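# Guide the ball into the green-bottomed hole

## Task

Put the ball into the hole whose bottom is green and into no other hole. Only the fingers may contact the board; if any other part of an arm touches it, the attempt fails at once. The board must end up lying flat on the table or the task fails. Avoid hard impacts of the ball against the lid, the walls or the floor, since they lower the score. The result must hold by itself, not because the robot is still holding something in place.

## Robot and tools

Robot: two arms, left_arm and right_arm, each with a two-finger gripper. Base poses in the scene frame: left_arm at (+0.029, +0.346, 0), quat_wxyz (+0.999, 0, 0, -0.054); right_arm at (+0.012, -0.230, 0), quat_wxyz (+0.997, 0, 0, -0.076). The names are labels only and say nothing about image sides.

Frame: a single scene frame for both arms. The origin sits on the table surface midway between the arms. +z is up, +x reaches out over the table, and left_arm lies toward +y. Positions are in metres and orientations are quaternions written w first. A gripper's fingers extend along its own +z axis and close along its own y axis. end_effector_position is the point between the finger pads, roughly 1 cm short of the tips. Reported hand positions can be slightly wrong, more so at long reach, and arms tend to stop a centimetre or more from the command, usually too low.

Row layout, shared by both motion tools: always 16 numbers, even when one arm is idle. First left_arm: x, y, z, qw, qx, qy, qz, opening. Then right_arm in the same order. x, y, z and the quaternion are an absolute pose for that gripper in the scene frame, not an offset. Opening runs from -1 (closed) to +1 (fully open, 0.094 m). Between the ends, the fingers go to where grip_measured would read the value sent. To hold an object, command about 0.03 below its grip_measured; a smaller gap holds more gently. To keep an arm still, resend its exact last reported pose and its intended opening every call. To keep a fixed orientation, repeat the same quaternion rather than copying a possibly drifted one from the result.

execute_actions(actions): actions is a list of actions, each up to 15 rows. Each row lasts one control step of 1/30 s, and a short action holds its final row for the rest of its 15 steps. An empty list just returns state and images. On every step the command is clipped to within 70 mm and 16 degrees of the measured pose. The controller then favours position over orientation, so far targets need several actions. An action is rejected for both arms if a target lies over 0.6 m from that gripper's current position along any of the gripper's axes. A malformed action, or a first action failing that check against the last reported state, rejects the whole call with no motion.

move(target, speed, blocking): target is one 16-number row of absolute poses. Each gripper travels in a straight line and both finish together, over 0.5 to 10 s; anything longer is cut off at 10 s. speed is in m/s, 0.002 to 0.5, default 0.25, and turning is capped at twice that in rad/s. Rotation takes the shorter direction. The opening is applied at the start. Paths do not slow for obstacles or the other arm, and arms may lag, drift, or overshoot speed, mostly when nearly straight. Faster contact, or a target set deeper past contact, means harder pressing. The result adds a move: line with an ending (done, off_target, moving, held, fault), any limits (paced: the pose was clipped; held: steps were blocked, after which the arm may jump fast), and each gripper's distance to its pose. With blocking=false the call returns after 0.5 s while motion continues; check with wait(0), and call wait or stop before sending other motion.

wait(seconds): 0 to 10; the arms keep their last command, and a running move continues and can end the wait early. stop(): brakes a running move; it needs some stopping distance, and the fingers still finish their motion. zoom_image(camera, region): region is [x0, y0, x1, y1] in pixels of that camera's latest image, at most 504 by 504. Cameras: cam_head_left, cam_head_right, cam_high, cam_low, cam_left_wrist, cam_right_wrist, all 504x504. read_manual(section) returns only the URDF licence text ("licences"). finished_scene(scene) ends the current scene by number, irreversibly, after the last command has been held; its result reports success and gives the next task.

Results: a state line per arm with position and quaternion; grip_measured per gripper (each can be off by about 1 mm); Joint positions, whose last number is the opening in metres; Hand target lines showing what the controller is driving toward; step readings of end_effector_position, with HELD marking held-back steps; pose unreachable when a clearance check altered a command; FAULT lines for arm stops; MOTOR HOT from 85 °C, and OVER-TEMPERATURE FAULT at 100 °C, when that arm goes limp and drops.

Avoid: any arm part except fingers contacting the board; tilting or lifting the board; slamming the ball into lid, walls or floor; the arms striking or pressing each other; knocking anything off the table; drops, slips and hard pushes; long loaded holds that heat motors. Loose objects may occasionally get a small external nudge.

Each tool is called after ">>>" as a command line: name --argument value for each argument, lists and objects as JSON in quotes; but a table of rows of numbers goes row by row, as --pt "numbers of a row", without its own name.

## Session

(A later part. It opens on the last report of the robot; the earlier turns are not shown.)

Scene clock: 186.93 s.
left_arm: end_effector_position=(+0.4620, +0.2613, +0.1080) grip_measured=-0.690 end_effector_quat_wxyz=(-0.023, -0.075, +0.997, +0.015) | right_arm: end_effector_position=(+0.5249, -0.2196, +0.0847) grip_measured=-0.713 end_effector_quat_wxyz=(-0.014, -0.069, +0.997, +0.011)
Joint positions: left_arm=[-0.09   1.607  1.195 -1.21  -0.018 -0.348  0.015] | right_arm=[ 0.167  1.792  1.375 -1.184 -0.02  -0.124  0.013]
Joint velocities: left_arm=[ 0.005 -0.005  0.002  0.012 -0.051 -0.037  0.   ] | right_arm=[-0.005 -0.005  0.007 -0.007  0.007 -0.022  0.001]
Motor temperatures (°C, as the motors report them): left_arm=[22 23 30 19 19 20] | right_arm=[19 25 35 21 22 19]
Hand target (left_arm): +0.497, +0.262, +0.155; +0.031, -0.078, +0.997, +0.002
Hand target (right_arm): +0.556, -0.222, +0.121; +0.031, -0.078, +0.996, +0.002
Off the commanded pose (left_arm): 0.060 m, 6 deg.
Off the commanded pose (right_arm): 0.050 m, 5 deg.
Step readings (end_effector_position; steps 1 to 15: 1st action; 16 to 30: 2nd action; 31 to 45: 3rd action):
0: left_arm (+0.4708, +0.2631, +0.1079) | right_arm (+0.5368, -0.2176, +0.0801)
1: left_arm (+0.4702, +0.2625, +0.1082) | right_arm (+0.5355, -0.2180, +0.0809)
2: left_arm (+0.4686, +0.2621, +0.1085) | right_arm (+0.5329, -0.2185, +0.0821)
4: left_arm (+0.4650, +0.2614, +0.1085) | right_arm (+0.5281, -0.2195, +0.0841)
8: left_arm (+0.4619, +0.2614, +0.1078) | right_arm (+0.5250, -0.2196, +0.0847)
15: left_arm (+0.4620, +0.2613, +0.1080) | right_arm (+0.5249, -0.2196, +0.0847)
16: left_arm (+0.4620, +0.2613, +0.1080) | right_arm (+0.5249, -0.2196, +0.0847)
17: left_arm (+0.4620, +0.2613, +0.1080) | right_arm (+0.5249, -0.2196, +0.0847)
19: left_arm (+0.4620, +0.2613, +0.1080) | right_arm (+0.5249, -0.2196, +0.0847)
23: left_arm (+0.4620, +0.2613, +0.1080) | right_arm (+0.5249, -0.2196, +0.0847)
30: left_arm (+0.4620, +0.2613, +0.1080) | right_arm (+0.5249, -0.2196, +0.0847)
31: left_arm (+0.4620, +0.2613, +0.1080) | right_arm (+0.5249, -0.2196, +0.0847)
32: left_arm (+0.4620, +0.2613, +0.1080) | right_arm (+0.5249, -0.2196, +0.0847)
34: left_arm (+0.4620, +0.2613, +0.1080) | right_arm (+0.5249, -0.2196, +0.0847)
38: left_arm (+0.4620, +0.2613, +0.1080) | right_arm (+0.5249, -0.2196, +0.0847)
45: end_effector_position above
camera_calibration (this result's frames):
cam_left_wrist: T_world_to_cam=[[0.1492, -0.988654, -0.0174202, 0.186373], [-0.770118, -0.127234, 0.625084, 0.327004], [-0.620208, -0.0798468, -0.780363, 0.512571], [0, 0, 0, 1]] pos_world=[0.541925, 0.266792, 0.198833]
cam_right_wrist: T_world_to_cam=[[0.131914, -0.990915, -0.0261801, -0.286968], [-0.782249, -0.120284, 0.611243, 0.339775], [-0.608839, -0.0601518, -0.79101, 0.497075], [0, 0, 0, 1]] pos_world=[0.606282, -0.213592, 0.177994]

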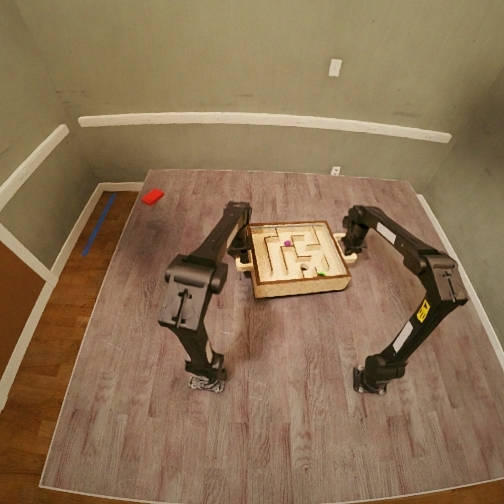

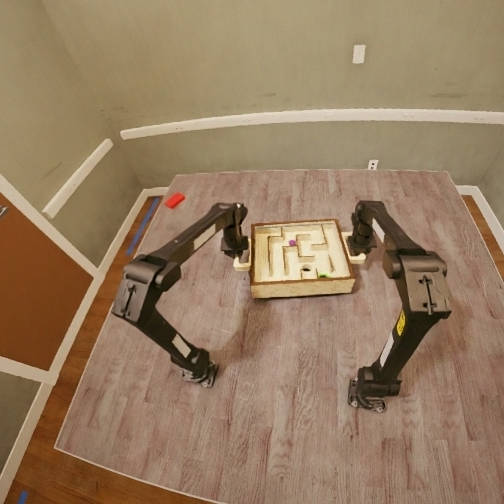

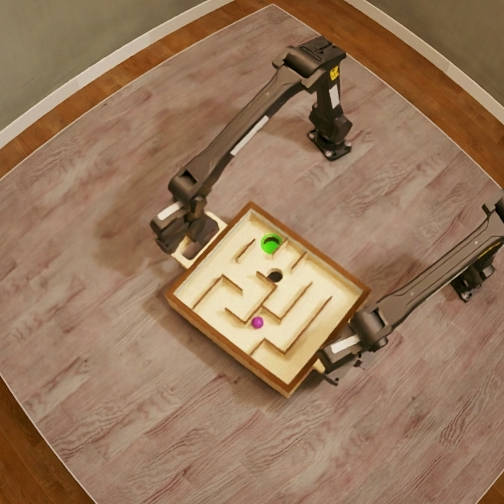

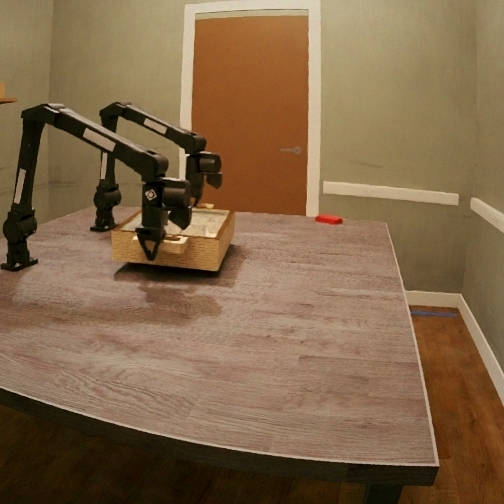

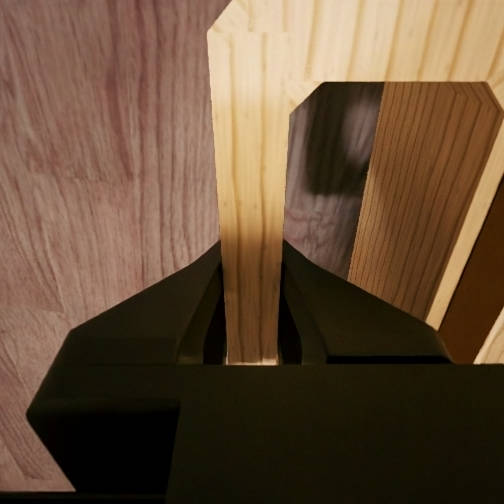

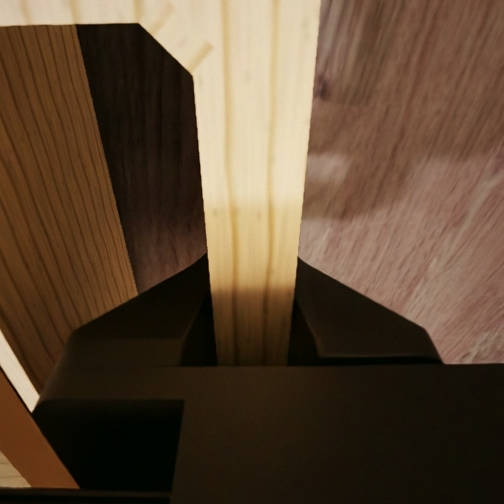

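Wall friction; reduce the e2 tilt.

>>> execute_actions --actions '[[[0.50,0.261,0.135,0.025,-0.078,0.996,0.002,-0.75,0.56,-0.222,0.135,0.025,-0.078,0.996,0.002,-0.75]],[[0.50,0.261,0.135,0.025,-0.078,0.996,0.002,-0.75,0.56,-0.222,0.135,0.025,-0.078,0.996,0.002,-0.75]],[[0.50,0.261,0.135,0.025,-0.078,0.996,0.002,-0.75,0.56,-0.222,0.135,0.025,-0.078,0.996,0.002,-0.75]]]'

>>> zoom_image --camera "cam_high" --region '[150,200,370,420]'

Scene clock: 192.53 s.
left_arm: end_effector_position=(+0.4640, +0.2598, +0.1004) grip_measured=-0.690 end_effector_quat_wxyz=(-0.027, -0.074, +0.997, +0.010) | right_arm: end_effector_position=(+0.5254, -0.2218, +0.0936) grip_measured=-0.713 end_effector_quat_wxyz=(-0.022, -0.068, +0.997, +0.005)
Joint positions: left_arm=[-0.087  1.625  1.195 -1.199 -0.005 -0.344  0.015] | right_arm=[ 0.167  1.793  1.402 -1.224 -0.007 -0.121  0.013]
Joint velocities: left_arm=[-0.015 -0.015 -0.017  0.007  0.022  0.037 -0.002] | right_arm=[ 0.005  0.005 -0.007  0.007 -0.007  0.007 -0.   ]
Motor temperatures (°C, as the motors report them): left_arm=[22 23 31 19 19 20] | right_arm=[19 25 35 21 22 19]
Hand target (left_arm): +0.498, +0.262, +0.135; +0.025, -0.078, +0.997, +0.002
Hand target (right_arm): +0.555, -0.222, +0.136; +0.026, -0.079, +0.997, +0.002
Off the commanded pose (left_arm): 0.050 m, 6 deg.
Off the commanded pose (right_arm): 0.054 m, 6 deg.
Step readings (end_effector_position; steps 1 to 15: 1st action; 16 to 30: 2nd action; 31 to 45: 3rd action):
0: left_arm (+0.4620, +0.2613, +0.1080) | right_arm (+0.5249, -0.2196, +0.0847)
1: left_arm (+0.4622, +0.2613, +0.1075) | right_arm (+0.5245, -0.2197, +0.0858)
2: left_arm (+0.4624, +0.2614, +0.1067) | right_arm (+0.5237, -0.2199, +0.0871)
4: left_arm (+0.4622, +0.2606, +0.1036) | right_arm (+0.5242, -0.2209, +0.0909)
8: left_arm (+0.4640, +0.2597, +0.1004) | right_arm (+0.5256, -0.2218, +0.0936)
15: left_arm (+0.4640, +0.2598, +0.1004) | right_arm (+0.5254, -0.2218, +0.0936)
16: left_arm (+0.4640, +0.2598, +0.1004) | right_arm (+0.5254, -0.2218, +0.0936)
17: left_arm (+0.4640, +0.2598, +0.1004) | right_arm (+0.5254, -0.2218, +0.0936)
19: left_arm (+0.4640, +0.2598, +0.1004) | right_arm (+0.5254, -0.2218, +0.0936)
23: left_arm (+0.4640, +0.2598, +0.1004) | right_arm (+0.5254, -0.2218, +0.0936)
30: left_arm (+0.4640, +0.2598, +0.1004) | right_arm (+0.5254, -0.2218, +0.0936)
31: left_arm (+0.4640, +0.2598, +0.1004) | right_arm (+0.5254, -0.2218, +0.0936)
32: left_arm (+0.4640, +0.2598, +0.1004) | right_arm (+0.5254, -0.2218, +0.0936)
34: left_arm (+0.4640, +0.2598, +0.1004) | right_arm (+0.5254, -0.2218, +0.0936)
38: left_arm (+0.4640, +0.2598, +0.1004) | right_arm (+0.5254, -0.2218, +0.0936)
45: end_effector_position above
camera_calibration (this result's frames):
cam_left_wrist: T_world_to_cam=[[0.147495, -0.989031, -0.0079332, 0.184392], [-0.764751, -0.119127, 0.633217, 0.327651], [-0.627217, -0.0873293, -0.773933, 0.512348], [0, 0, 0, 1]] pos_world=[0.544728, 0.266145, 0.190511]
cam_right_wrist: T_world_to_cam=[[0.129421, -0.991471, -0.0153535, -0.288768], [-0.773174, -0.110596, 0.624476, 0.330618], [-0.620848, -0.0689496, -0.780893, 0.507733], [0, 0, 0, 1]] pos_world=[0.608223, -0.214732, 0.185588]

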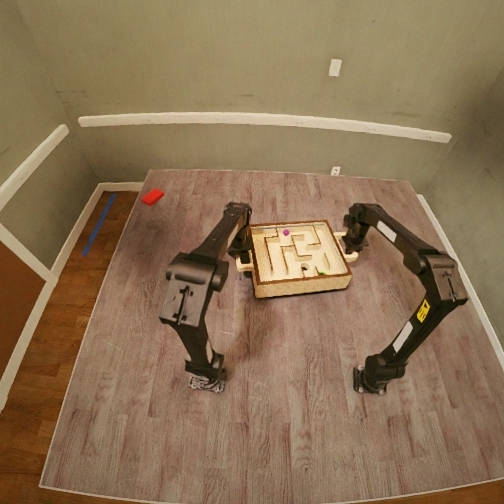

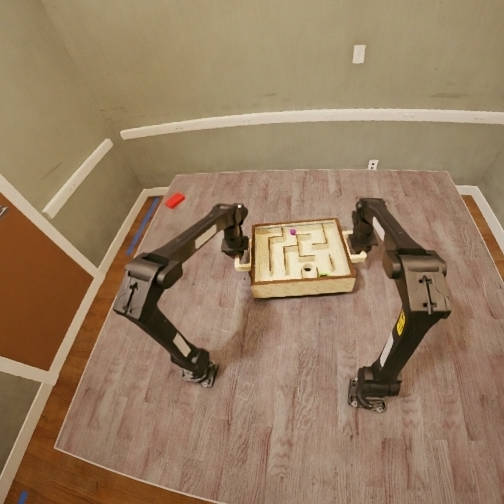

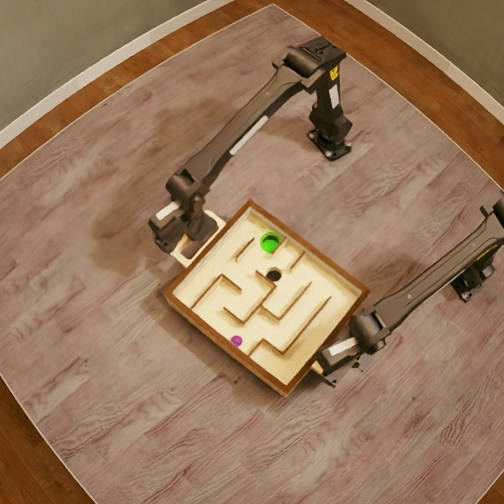

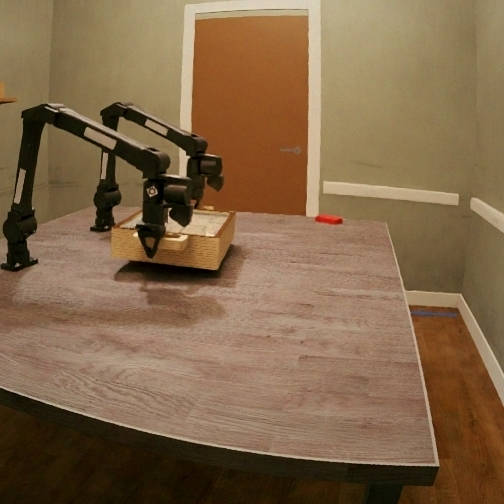

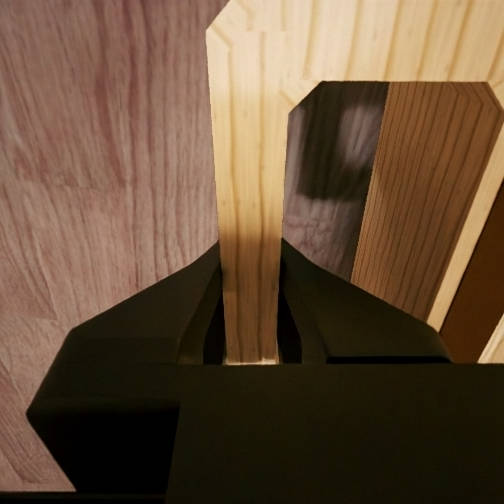

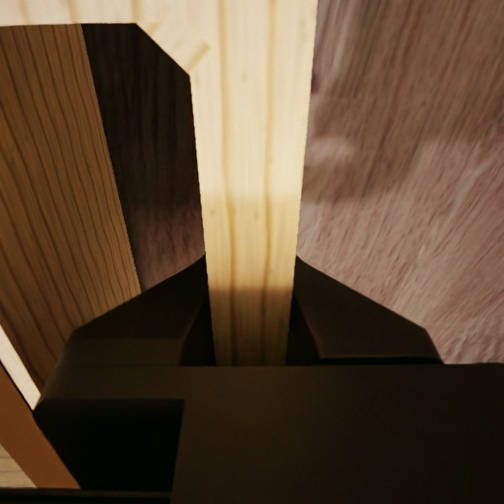

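Region (150, 200, 370, 420) of cam_high's 504x504 image, scaled by 2.291, with more detail than that image has.

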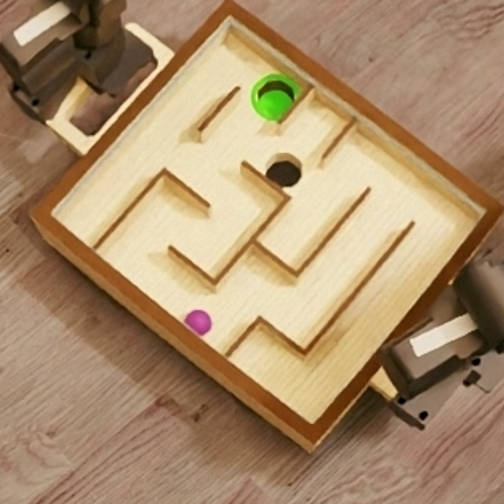

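Far wall. Now −e2 with e1 near level.

>>> execute_actions --actions '[[[0.50,0.261,0.155,0.065,-0.078,0.994,0.004,-0.75,0.56,-0.222,0.115,0.06,-0.078,0.994,0.004,-0.75]],[[0.50,0.261,0.155,0.065,-0.078,0.994,0.004,-0.75,0.56,-0.222,0.115,0.06,-0.078,0.994,0.004,-0.75]],[[0.50,0.261,0.155,0.065,-0.078,0.994,0.004,-0.75,0.56,-0.222,0.115,0.06,-0.078,0.994,0.004,-0.75]],[[0.50,0.261,0.155,0.065,-0.078,0.994,0.004,-0.75,0.56,-0.222,0.115,0.06,-0.078,0.994,0.004,-0.75]]]'

>>> zoom_image --camera "cam_high" --region '[150,200,370,420]'

Scene clock: 199.77 s.
left_arm: end_effector_position=(+0.4754, +0.2625, +0.1059) grip_measured=-0.690 end_effector_quat_wxyz=(+0.003, -0.075, +0.997, +0.017) | right_arm: end_effector_position=(+0.5395, -0.2188, +0.0856) grip_measured=-0.713 end_effector_quat_wxyz=(+0.013, -0.068, +0.998, +0.011)
Joint positions: left_arm=[-0.087  1.612  1.195 -1.157 -0.034 -0.345  0.015] | right_arm=[ 0.167  1.794  1.381 -1.133 -0.023 -0.121  0.013]
Joint velocities: left_arm=[ 0.005  0.005 -0.012 -0.032  0.037  0.022 -0.   ] | right_arm=[-0.015 -0.005 -0.007 -0.007 -0.037  0.051  0.   ]
Motor temperatures (°C, as the motors report them): left_arm=[22 23 30 19 19 20] | right_arm=[19 25 36 21 22 19]
Hand target (left_arm): +0.498, +0.261, +0.154; +0.065, -0.078, +0.995, +0.004
Hand target (right_arm): +0.558, -0.222, +0.116; +0.060, -0.078, +0.995, +0.004
Off the commanded pose (left_arm): 0.055 m, 7 deg.
Off the commanded pose (right_arm): 0.036 m, 6 deg.
Step readings (end_effector_position; steps 1 to 15: 1st action; 16 to 30: 2nd action; 31 to 45: 3rd action; 46 to 60: 4th action):
0: left_arm (+0.4640, +0.2598, +0.1004) | right_arm (+0.5254, -0.2218, +0.0936)
1: left_arm (+0.4651, +0.2603, +0.1010) | right_arm (+0.5269, -0.2215, +0.0923)
2: left_arm (+0.4670, +0.2609, +0.1018) | right_arm (+0.5298, -0.2209, +0.0902)
4: left_arm (+0.4725, +0.2622, +0.1039) | right_arm (+0.5355, -0.2193, +0.0863)
8: left_arm (+0.4753, +0.2625, +0.1059) | right_arm (+0.5397, -0.2188, +0.0858)
15: left_arm (+0.4754, +0.2625, +0.1059) | right_arm (+0.5395, -0.2188, +0.0856)
16: left_arm (+0.4754, +0.2625, +0.1059) | right_arm (+0.5395, -0.2188, +0.0856)
17: left_arm (+0.4754, +0.2625, +0.1059) | right_arm (+0.5395, -0.2188, +0.0856)
19: left_arm (+0.4754, +0.2625, +0.1059) | right_arm (+0.5395, -0.2188, +0.0856)
23: left_arm (+0.4754, +0.2625, +0.1059) | right_arm (+0.5395, -0.2188, +0.0856)
30: left_arm (+0.4754, +0.2625, +0.1059) | right_arm (+0.5395, -0.2188, +0.0856)
31: left_arm (+0.4754, +0.2625, +0.1059) | right_arm (+0.5395, -0.2188, +0.0856)
32: left_arm (+0.4754, +0.2625, +0.1059) | right_arm (+0.5395, -0.2188, +0.0856)
34: left_arm (+0.4754, +0.2625, +0.1059) | right_arm (+0.5395, -0.2188, +0.0856)
38: left_arm (+0.4754, +0.2625, +0.1059) | right_arm (+0.5395, -0.2188, +0.0856)
45: left_arm (+0.4754, +0.2625, +0.1059) | right_arm (+0.5395, -0.2188, +0.0856)
46: left_arm (+0.4754, +0.2625, +0.1059) | right_arm (+0.5395, -0.2188, +0.0856)
47: left_arm (+0.4754, +0.2625, +0.1059) | right_arm (+0.5395, -0.2188, +0.0856)
49: left_arm (+0.4754, +0.2625, +0.1059) | right_arm (+0.5395, -0.2188, +0.0856)
53: left_arm (+0.4754, +0.2625, +0.1059) | right_arm (+0.5395, -0.2188, +0.0856)
60: end_effector_position above
camera_calibration (this result's frames):
cam_left_wrist: T_world_to_cam=[[0.148861, -0.988731, -0.0158497, 0.185513], [-0.801073, -0.129974, 0.584286, 0.358539], [-0.579761, -0.0742806, -0.811393, 0.501954], [0, 0, 0, 1]] pos_world=[0.550614, 0.267309, 0.200733]
cam_right_wrist: T_world_to_cam=[[0.130604, -0.991162, -0.0232588, -0.287663], [-0.814655, -0.120658, 0.567255, 0.37192], [-0.565048, -0.0551381, -0.823214, 0.486942], [0, 0, 0, 1]] pos_world=[0.615703, -0.213396, 0.183193]

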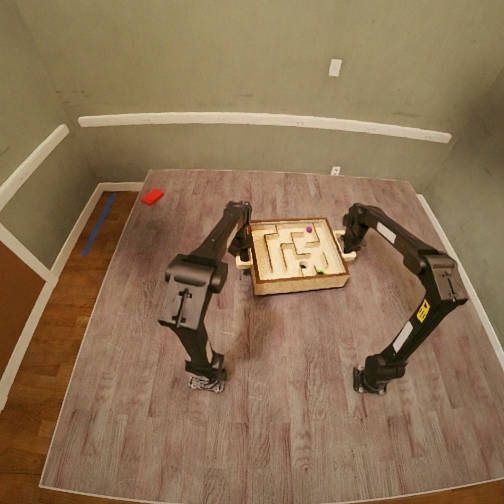

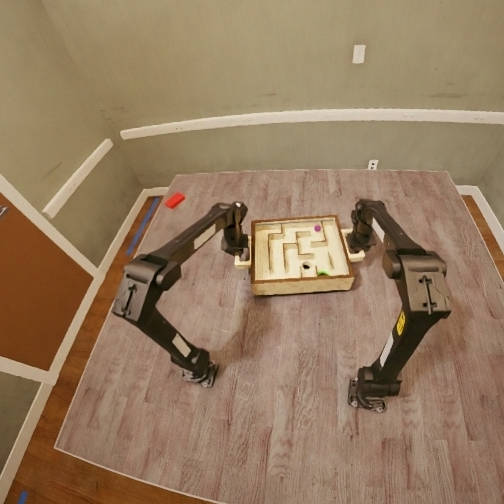

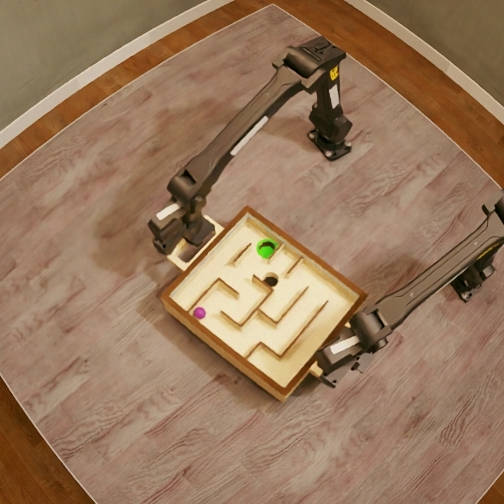

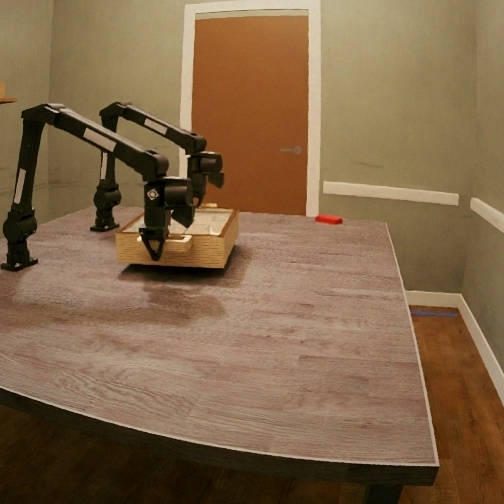

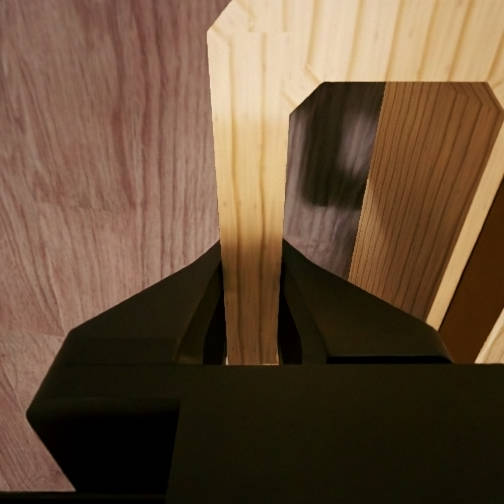

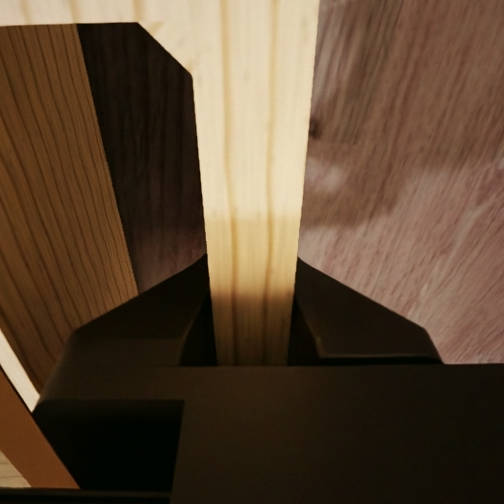

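Region (150, 200, 370, 420) of cam_high's 504x504 image, scaled by 2.291, with more detail than that image has.

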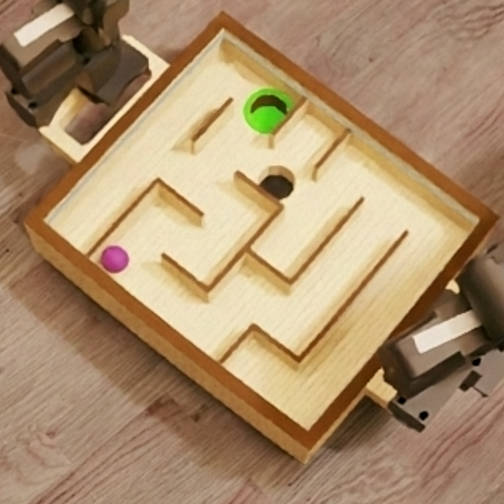

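>>> execute_actions --actions '[[[0.50,0.261,0.145,0.11,-0.078,0.991,0.006,-0.75,0.56,-0.222,0.135,0.11,-0.078,0.991,0.006,-0.75]],[[0.50,0.261,0.145,0.11,-0.078,0.991,0.006,-0.75,0.56,-0.222,0.135,0.11,-0.078,0.991,0.006,-0.75]],[[0.50,0.261,0.145,0.11,-0.078,0.991,0.006,-0.75,0.56,-0.222,0.135,0.11,-0.078,0.991,0.006,-0.75]],[[0.50,0.261,0.145,0.11,-0.078,0.991,0.006,-0.75,0.56,-0.222,0.135,0.11,-0.078,0.991,0.006,-0.75]]]'

>>> zoom_image --camera "cam_high" --region '[150,200,370,420]'

Scene clock: 205.83 s.
left_arm: end_effector_position=(+0.4774, +0.2640, +0.0986) grip_measured=-0.690 end_effector_quat_wxyz=(+0.043, -0.072, +0.996, +0.017) | right_arm: end_effector_position=(+0.5402, -0.2173, +0.0814) grip_measured=-0.713 end_effector_quat_wxyz=(+0.045, -0.066, +0.997, +0.014)
Joint positions: left_arm=[-0.092  1.579  1.132 -1.051 -0.056 -0.343  0.015] | right_arm=[ 0.167  1.765  1.324 -1.043 -0.032 -0.116  0.013]
Joint velocities: left_arm=[ 0.005 -0.005 -0.002  0.007 -0.037  0.051 -0.001] | right_arm=[-0.005 -0.005 -0.012  0.002  0.007 -0.007 -0.001]
Motor temperatures (°C, as the motors report them): left_arm=[22 24 30 19 19 20] | right_arm=[19 25 35 21 22 19]
Hand target (left_arm): +0.499, +0.261, +0.145; +0.110, -0.078, +0.991, +0.006
Hand target (right_arm): +0.557, -0.222, +0.135; +0.109, -0.078, +0.991, +0.005
Off the commanded pose (left_arm): 0.052 m, 8 deg.
Off the commanded pose (right_arm): 0.057 m, 8 deg.
Step readings (end_effector_position; steps 1 to 15: 1st action; 16 to 30: 2nd action; 31 to 45: 3rd action; 46 to 60: 4th action):
0: left_arm (+0.4754, +0.2625, +0.1059) | right_arm (+0.5395, -0.2188, +0.0856)
1: left_arm (+0.4767, +0.2632, +0.1049) | right_arm (+0.5395, -0.2183, +0.0845)
2: left_arm (+0.4788, +0.2636, +0.1031) | right_arm (+0.5401, -0.2178, +0.0831)
4: left_arm (+0.4785, +0.2640, +0.1005) | right_arm (+0.5409, -0.2175, +0.0814)
8: left_arm (+0.4763, +0.2640, +0.0985) | right_arm (+0.5390, -0.2174, +0.0813)
15: left_arm (+0.4774, +0.2639, +0.0986) | right_arm (+0.5402, -0.2173, +0.0814)
16: left_arm (+0.4774, +0.2640, +0.0986) | right_arm (+0.5402, -0.2173, +0.0814)
17: left_arm (+0.4774, +0.2640, +0.0986) | right_arm (+0.5402, -0.2173, +0.0814)
19: left_arm (+0.4774, +0.2640, +0.0986) | right_arm (+0.5402, -0.2173, +0.0814)
23: left_arm (+0.4774, +0.2640, +0.0986) | right_arm (+0.5402, -0.2173, +0.0814)
30: left_arm (+0.4774, +0.2640, +0.0986) | right_arm (+0.5402, -0.2173, +0.0814)
31: left_arm (+0.4774, +0.2640, +0.0986) | right_arm (+0.5402, -0.2173, +0.0814)
32: left_arm (+0.4774, +0.2640, +0.0986) | right_arm (+0.5402, -0.2173, +0.0814)
34: left_arm (+0.4774, +0.2640, +0.0986) | right_arm (+0.5402, -0.2173, +0.0814)
38: left_arm (+0.4774, +0.2640, +0.0986) | right_arm (+0.5402, -0.2173, +0.0814)
45: left_arm (+0.4774, +0.2640, +0.0986) | right_arm (+0.5402, -0.2173, +0.0814)
46: left_arm (+0.4774, +0.2640, +0.0986) | right_arm (+0.5402, -0.2173, +0.0814)
47: left_arm (+0.4774, +0.2640, +0.0986) | right_arm (+0.5402, -0.2173, +0.0814)
49: left_arm (+0.4774, +0.2640, +0.0986) | right_arm (+0.5402, -0.2173, +0.0814)
53: left_arm (+0.4774, +0.2640, +0.0986) | right_arm (+0.5402, -0.2173, +0.0814)
60: end_effector_position above
camera_calibration (this result's frames):
cam_left_wrist: T_world_to_cam=[[0.144337, -0.98946, -0.0116531, 0.18851], [-0.845502, -0.129438, 0.518047, 0.392172], [-0.514095, -0.0649204, -0.855273, 0.467837], [0, 0, 0, 1]] pos_world=[0.544886, 0.267657, 0.199161]
cam_right_wrist: T_world_to_cam=[[0.12729, -0.991557, -0.0247398, -0.284588], [-0.849128, -0.121829, 0.513945, 0.397742], [-0.51262, -0.0444128, -0.857466, 0.460834], [0, 0, 0, 1]] pos_world=[0.610192, -0.213262, 0.183691]

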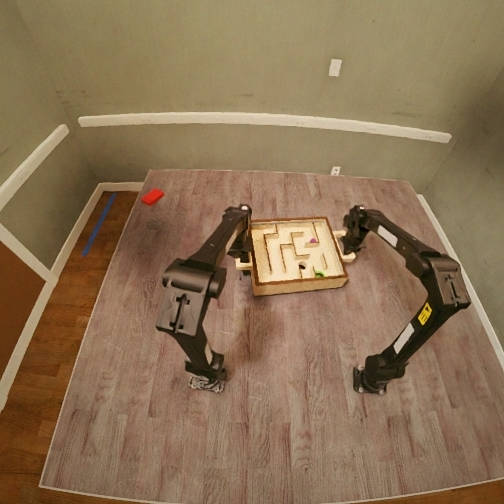

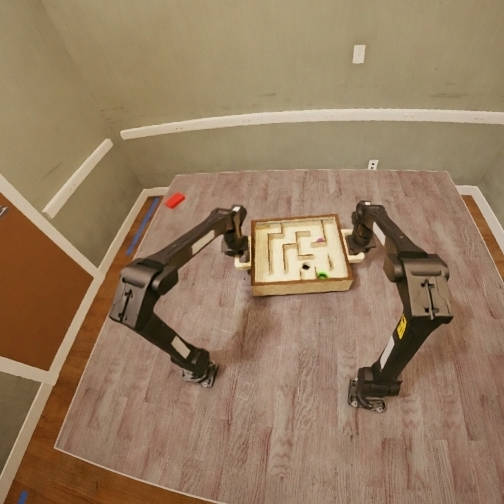

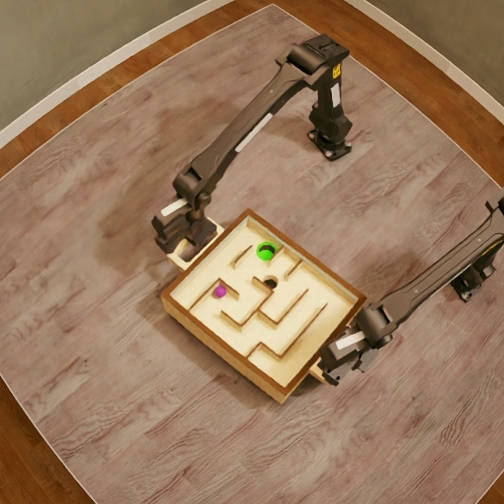

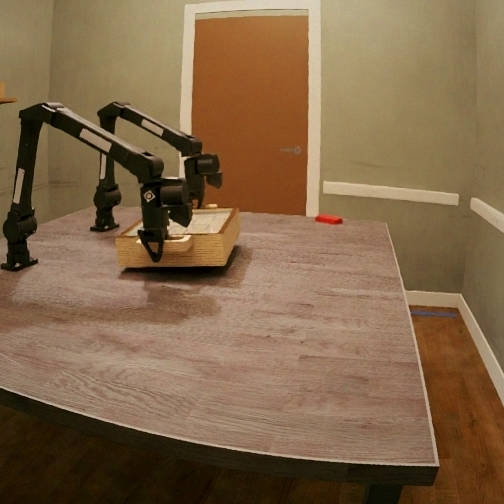

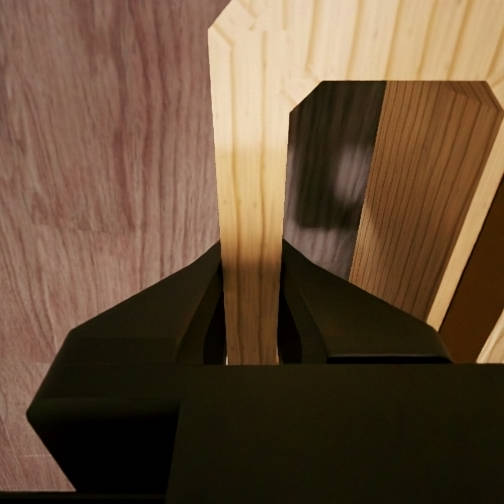

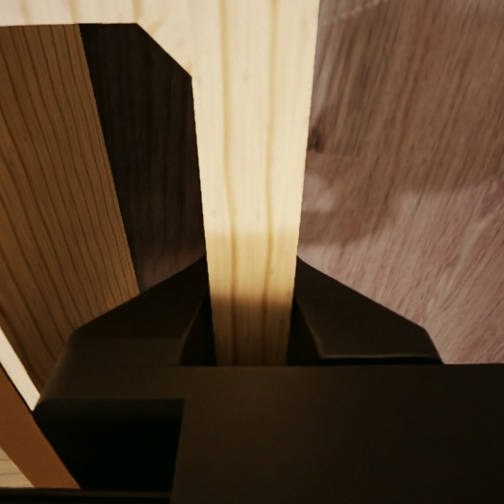

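Region (150, 200, 370, 420) of cam_high's 504x504 image, scaled by 2.291, with more detail than that image has.

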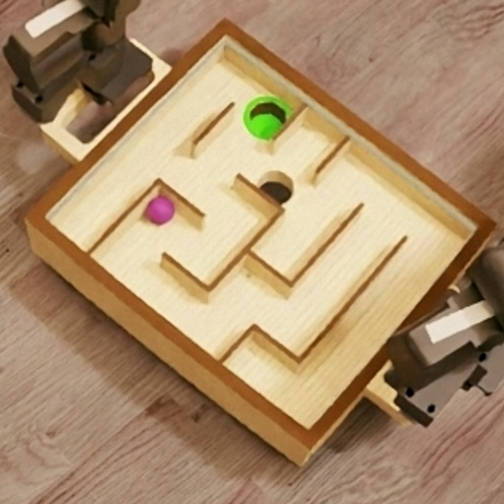

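>>> execute_actions --actions '[[[0.50,0.261,0.12,0.095,-0.078,0.992,0.005,-0.75,0.56,-0.222,0.155,0.095,-0.078,0.992,0.005,-0.75]],[[0.50,0.261,0.12,0.095,-0.078,0.992,0.005,-0.75,0.56,-0.222,0.155,0.095,-0.078,0.992,0.005,-0.75]],[[0.50,0.261,0.12,0.095,-0.078,0.992,0.005,-0.75,0.56,-0.222,0.155,0.095,-0.078,0.992,0.005,-0.75]],[[0.50,0.261,0.12,0.095,-0.078,0.992,0.005,-0.75,0.56,-0.222,0.155,0.095,-0.078,0.992,0.005,-0.75]]]'

>>> zoom_image --camera "cam_high" --region '[150,200,370,420]'

Scene clock: 212.40 s.
left_arm: end_effector_position=(+0.4739, +0.2629, +0.0916) grip_measured=-0.690 end_effector_quat_wxyz=(+0.042, -0.069, +0.997, +0.012) | right_arm: end_effector_position=(+0.5315, -0.2190, +0.0827) grip_measured=-0.713 end_effector_quat_wxyz=(+0.028, -0.063, +0.998, +0.011)
Joint positions: left_arm=[-0.092  1.579  1.112 -1.03  -0.046 -0.338  0.015] | right_arm=[ 0.167  1.761  1.324 -1.079 -0.024 -0.11   0.013]
Joint velocities: left_arm=[ 0.005 -0.005  0.007  0.002 -0.022 -0.007 -0.   ] | right_arm=[-0.024 -0.005 -0.002 -0.007  0.051 -0.022 -0.001]
Motor temperatures (°C, as the motors report them): left_arm=[22 24 29 19 19 20] | right_arm=[19 25 35 21 22 19]
Hand target (left_arm): +0.499, +0.261, +0.120; +0.095, -0.078, +0.992, +0.005
Hand target (right_arm): +0.554, -0.222, +0.151; +0.095, -0.079, +0.992, +0.004
Off the commanded pose (left_arm): 0.039 m, 6 deg.
Off the commanded pose (right_arm): 0.078 m, 8 deg; position clipped at the last step of the last action.
Step readings (end_effector_position; steps 1 to 15: 1st action; 16 to 30: 2nd action; 31 to 45: 3rd action; 46 to 60: 4th action):
0: left_arm (+0.4774, +0.2640, +0.0986) | right_arm (+0.5402, -0.2173, +0.0814)
1: left_arm (+0.4775, +0.2639, +0.0979) | right_arm (+0.5390, -0.2175, +0.0813)
2: left_arm (+0.4780, +0.2637, +0.0970) | right_arm (+0.5373, -0.2178, +0.0816)
4: left_arm (+0.4764, +0.2631, +0.0942) | right_arm (+0.5343, -0.2187, +0.0825)
8: left_arm (+0.4734, +0.2630, +0.0916) | right_arm (+0.5316, -0.2190, +0.0825)
15: left_arm (+0.4739, +0.2629, +0.0916) | right_arm (+0.5315, -0.2190, +0.0827)
16: left_arm (+0.4739, +0.2629, +0.0916) | right_arm (+0.5315, -0.2190, +0.0827)
17: left_arm (+0.4739, +0.2629, +0.0916) | right_arm (+0.5315, -0.2190, +0.0827)
19: left_arm (+0.4739, +0.2629, +0.0916) | right_arm (+0.5315, -0.2190, +0.0827)
23: left_arm (+0.4739, +0.2629, +0.0916) | right_arm (+0.5315, -0.2190, +0.0827)
30: left_arm (+0.4739, +0.2629, +0.0916) | right_arm (+0.5315, -0.2190, +0.0827)
31: left_arm (+0.4739, +0.2629, +0.0916) | right_arm (+0.5315, -0.2190, +0.0827)
32: left_arm (+0.4739, +0.2629, +0.0916) | right_arm (+0.5315, -0.2190, +0.0827)
34: left_arm (+0.4739, +0.2629, +0.0916) | right_arm (+0.5315, -0.2190, +0.0827)
38: left_arm (+0.4739, +0.2629, +0.0916) | right_arm (+0.5315, -0.2190, +0.0827)
45: left_arm (+0.4739, +0.2629, +0.0916) | right_arm (+0.5315, -0.2190, +0.0827)
46: left_arm (+0.4739, +0.2629, +0.0916) | right_arm (+0.5315, -0.2190, +0.0827)
47: left_arm (+0.4739, +0.2629, +0.0916) | right_arm (+0.5315, -0.2190, +0.0827)
49: left_arm (+0.4739, +0.2629, +0.0916) | right_arm (+0.5315, -0.2190, +0.0827)
53: left_arm (+0.4739, +0.2629, +0.0916) | right_arm (+0.5315, -0.2190, +0.0827)
60: end_effector_position above
camera_calibration (this result's frames):
cam_left_wrist: T_world_to_cam=[[0.137933, -0.990439, -0.00221571, 0.190279], [-0.845525, -0.118916, 0.520526, 0.389718], [-0.515813, -0.0699242, -0.853843, 0.461971], [0, 0, 0, 1]] pos_world=[0.541561, 0.267107, 0.192014]
cam_right_wrist: T_world_to_cam=[[0.119944, -0.992564, -0.0207421, -0.281794], [-0.832761, -0.111964, 0.542193, 0.380655], [-0.540484, -0.0477597, -0.839998, 0.470016], [0, 0, 0, 1]] pos_world=[0.604831, -0.214631, 0.182579]

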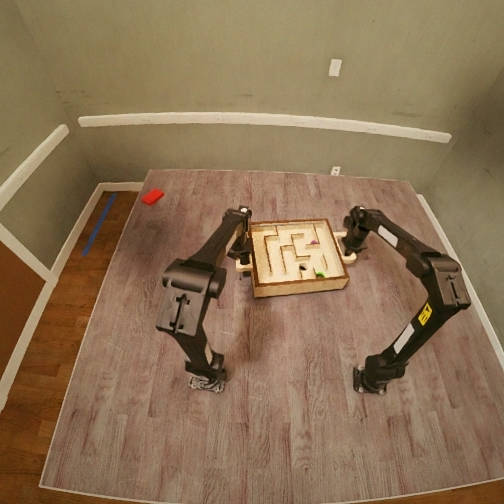

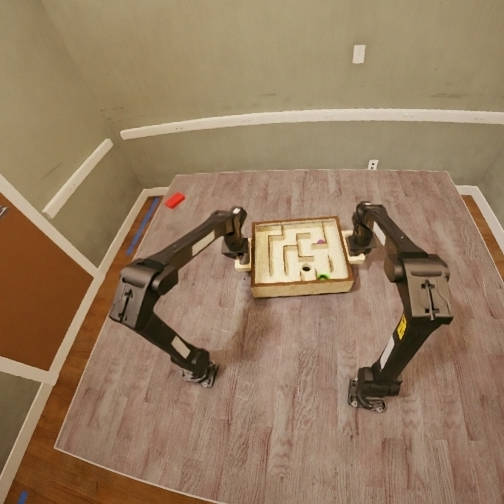

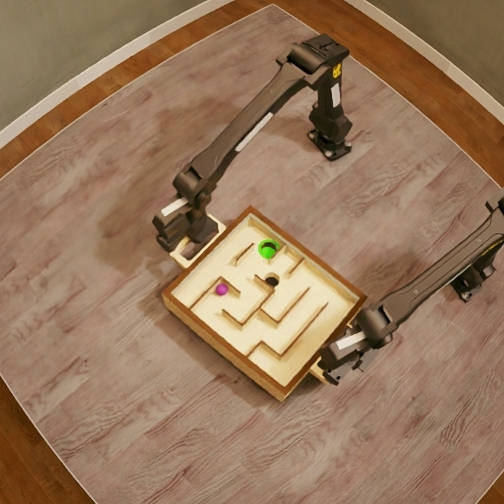

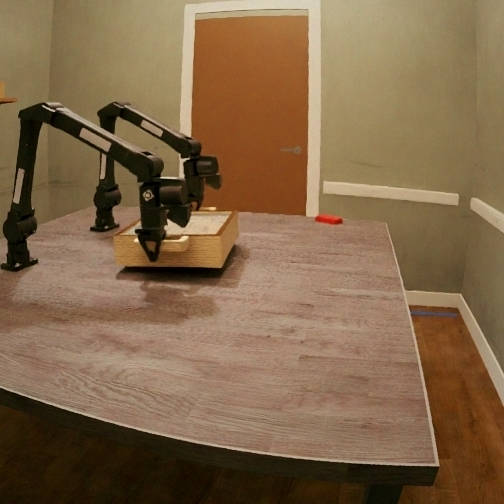

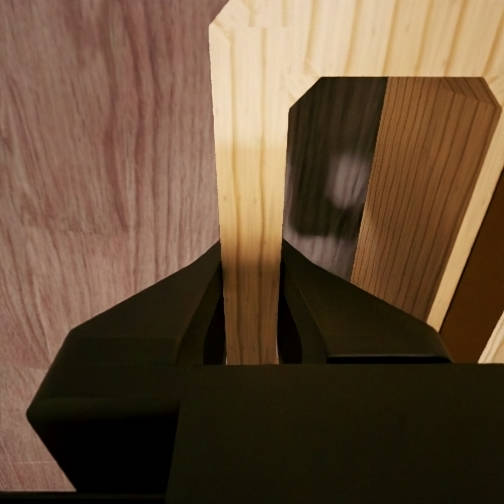

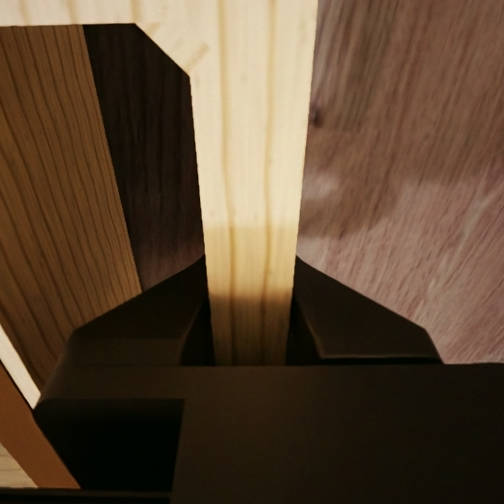

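Region (150, 200, 370, 420) of cam_high's 504x504 image, scaled by 2.291, with more detail than that image has.

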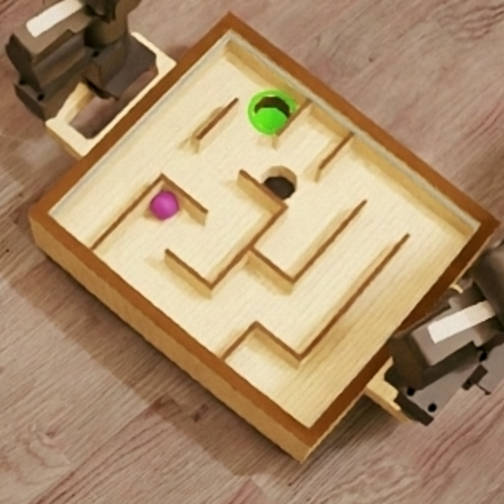

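>>> execute_actions --actions '[[[0.49,0.261,0.115,0.085,-0.078,0.993,0.005,-0.75,0.545,-0.222,0.155,0.085,-0.078,0.993,0.005,-0.75]],[[0.49,0.261,0.115,0.085,-0.078,0.993,0.005,-0.75,0.545,-0.222,0.155,0.085,-0.078,0.993,0.005,-0.75]],[[0.49,0.261,0.115,0.085,-0.078,0.993,0.005,-0.75,0.545,-0.222,0.155,0.085,-0.078,0.993,0.005,-0.75]]]'

>>> zoom_image --camera "cam_high" --region '[150,200,370,420]'

Scene clock: 220.57 s.
left_arm: end_effector_position=(+0.4689, +0.2616, +0.0871) grip_measured=-0.690 end_effector_quat_wxyz=(+0.035, -0.069, +0.997, +0.007) | right_arm: end_effector_position=(+0.5266, -0.2206, +0.0899) grip_measured=-0.713 end_effector_quat_wxyz=(+0.024, -0.063, +0.998, +0.007)
Joint positions: left_arm=[-0.092  1.579  1.1   -1.027 -0.033 -0.338  0.015] | right_arm=[ 0.167  1.746  1.324 -1.102 -0.015 -0.11   0.013]
Joint velocities: left_arm=[-0.015  0.015 -0.012 -0.012 -0.051  0.051  0.   ] | right_arm=[-0.005  0.005  0.007  0.012 -0.037 -0.007 -0.001]
Motor temperatures (°C, as the motors report them): left_arm=[22 23 29 19 19 20] | right_arm=[19 26 35 21 22 19]
Hand target (left_arm): +0.489, +0.261, +0.115; +0.085, -0.078, +0.993, +0.004
Hand target (right_arm): +0.541, -0.222, +0.154; +0.085, -0.079, +0.993, +0.004
Off the commanded pose (left_arm): 0.035 m, 6 deg.
Off the commanded pose (right_arm): 0.068 m, 7 deg.
Step readings (end_effector_position; steps 1 to 15: 1st action; 16 to 30: 2nd action; 31 to 45: 3rd action):
0: left_arm (+0.4739, +0.2629, +0.0916) | right_arm (+0.5315, -0.2190, +0.0827)
1: left_arm (+0.4733, +0.2628, +0.0911) | right_arm (+0.5313, -0.2191, +0.0832)
2: left_arm (+0.4724, +0.2627, +0.0903) | right_arm (+0.5307, -0.2193, +0.0839)
4: left_arm (+0.4702, +0.2623, +0.0883) | right_arm (+0.5288, -0.2197, +0.0863)
8: left_arm (+0.4686, +0.2617, +0.0871) | right_arm (+0.5266, -0.2205, +0.0895)
15: left_arm (+0.4689, +0.2616, +0.0871) | right_arm (+0.5266, -0.2206, +0.0899)
16: left_arm (+0.4689, +0.2616, +0.0871) | right_arm (+0.5266, -0.2206, +0.0899)
17: left_arm (+0.4689, +0.2616, +0.0871) | right_arm (+0.5266, -0.2206, +0.0899)
19: left_arm (+0.4689, +0.2616, +0.0871) | right_arm (+0.5266, -0.2206, +0.0899)
23: left_arm (+0.4689, +0.2616, +0.0871) | right_arm (+0.5266, -0.2206, +0.0899)
30: left_arm (+0.4689, +0.2616, +0.0871) | right_arm (+0.5266, -0.2206, +0.0899)
31: left_arm (+0.4689, +0.2616, +0.0871) | right_arm (+0.5266, -0.2206, +0.0899)
32: left_arm (+0.4689, +0.2616, +0.0871) | right_arm (+0.5266, -0.2206, +0.0899)
34: left_arm (+0.4689, +0.2616, +0.0871) | right_arm (+0.5266, -0.2206, +0.0899)
38: left_arm (+0.4689, +0.2616, +0.0871) | right_arm (+0.5266, -0.2206, +0.0899)
45: end_effector_position above
camera_calibration (this result's frames):
cam_left_wrist: T_world_to_cam=[[0.137802, -0.990434, 0.0071121, 0.188888], [-0.839042, -0.112917, 0.532221, 0.382081], [-0.526327, -0.0793085, -0.846576, 0.462187], [0, 0, 0, 1]] pos_world=[0.537814, 0.26688, 0.186581]
cam_right_wrist: T_world_to_cam=[[0.119388, -0.99276, -0.0132077, -0.282986], [-0.828713, -0.106968, 0.549356, 0.370784], [-0.546792, -0.0546411, -0.835484, 0.474769], [0, 0, 0, 1]] pos_world=[0.600659, -0.215333, 0.189232]

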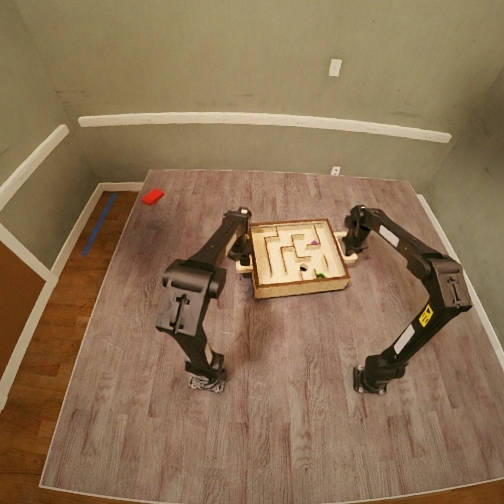

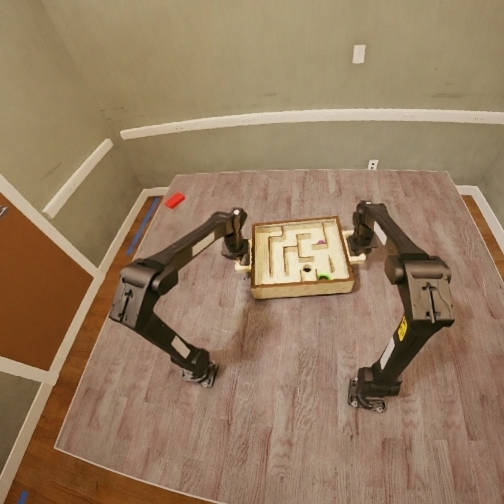

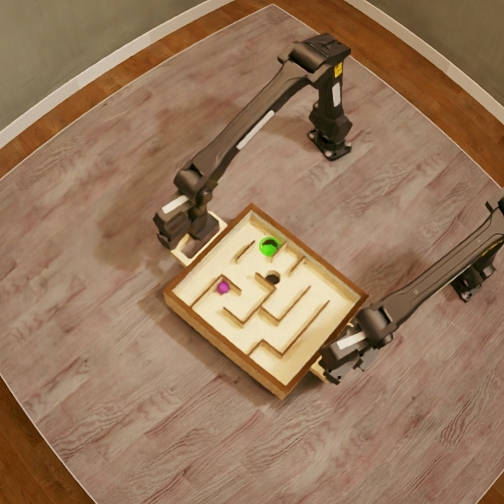

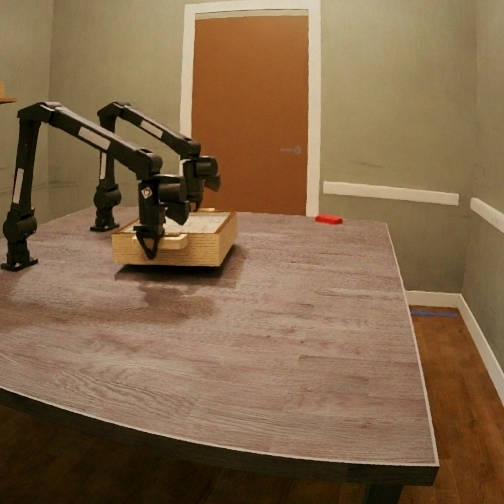

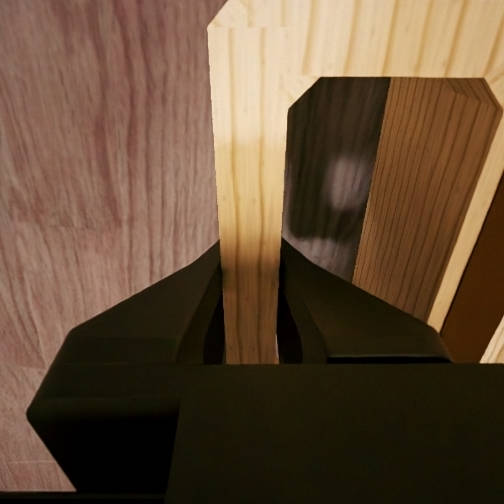

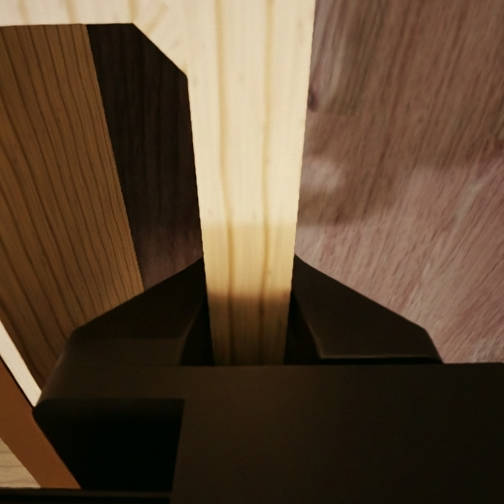

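Region (150, 200, 370, 420) of cam_high's 504x504 image, scaled by 2.291, with more detail than that image has.

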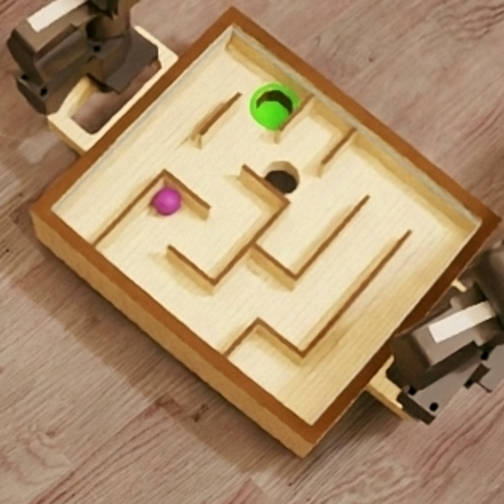

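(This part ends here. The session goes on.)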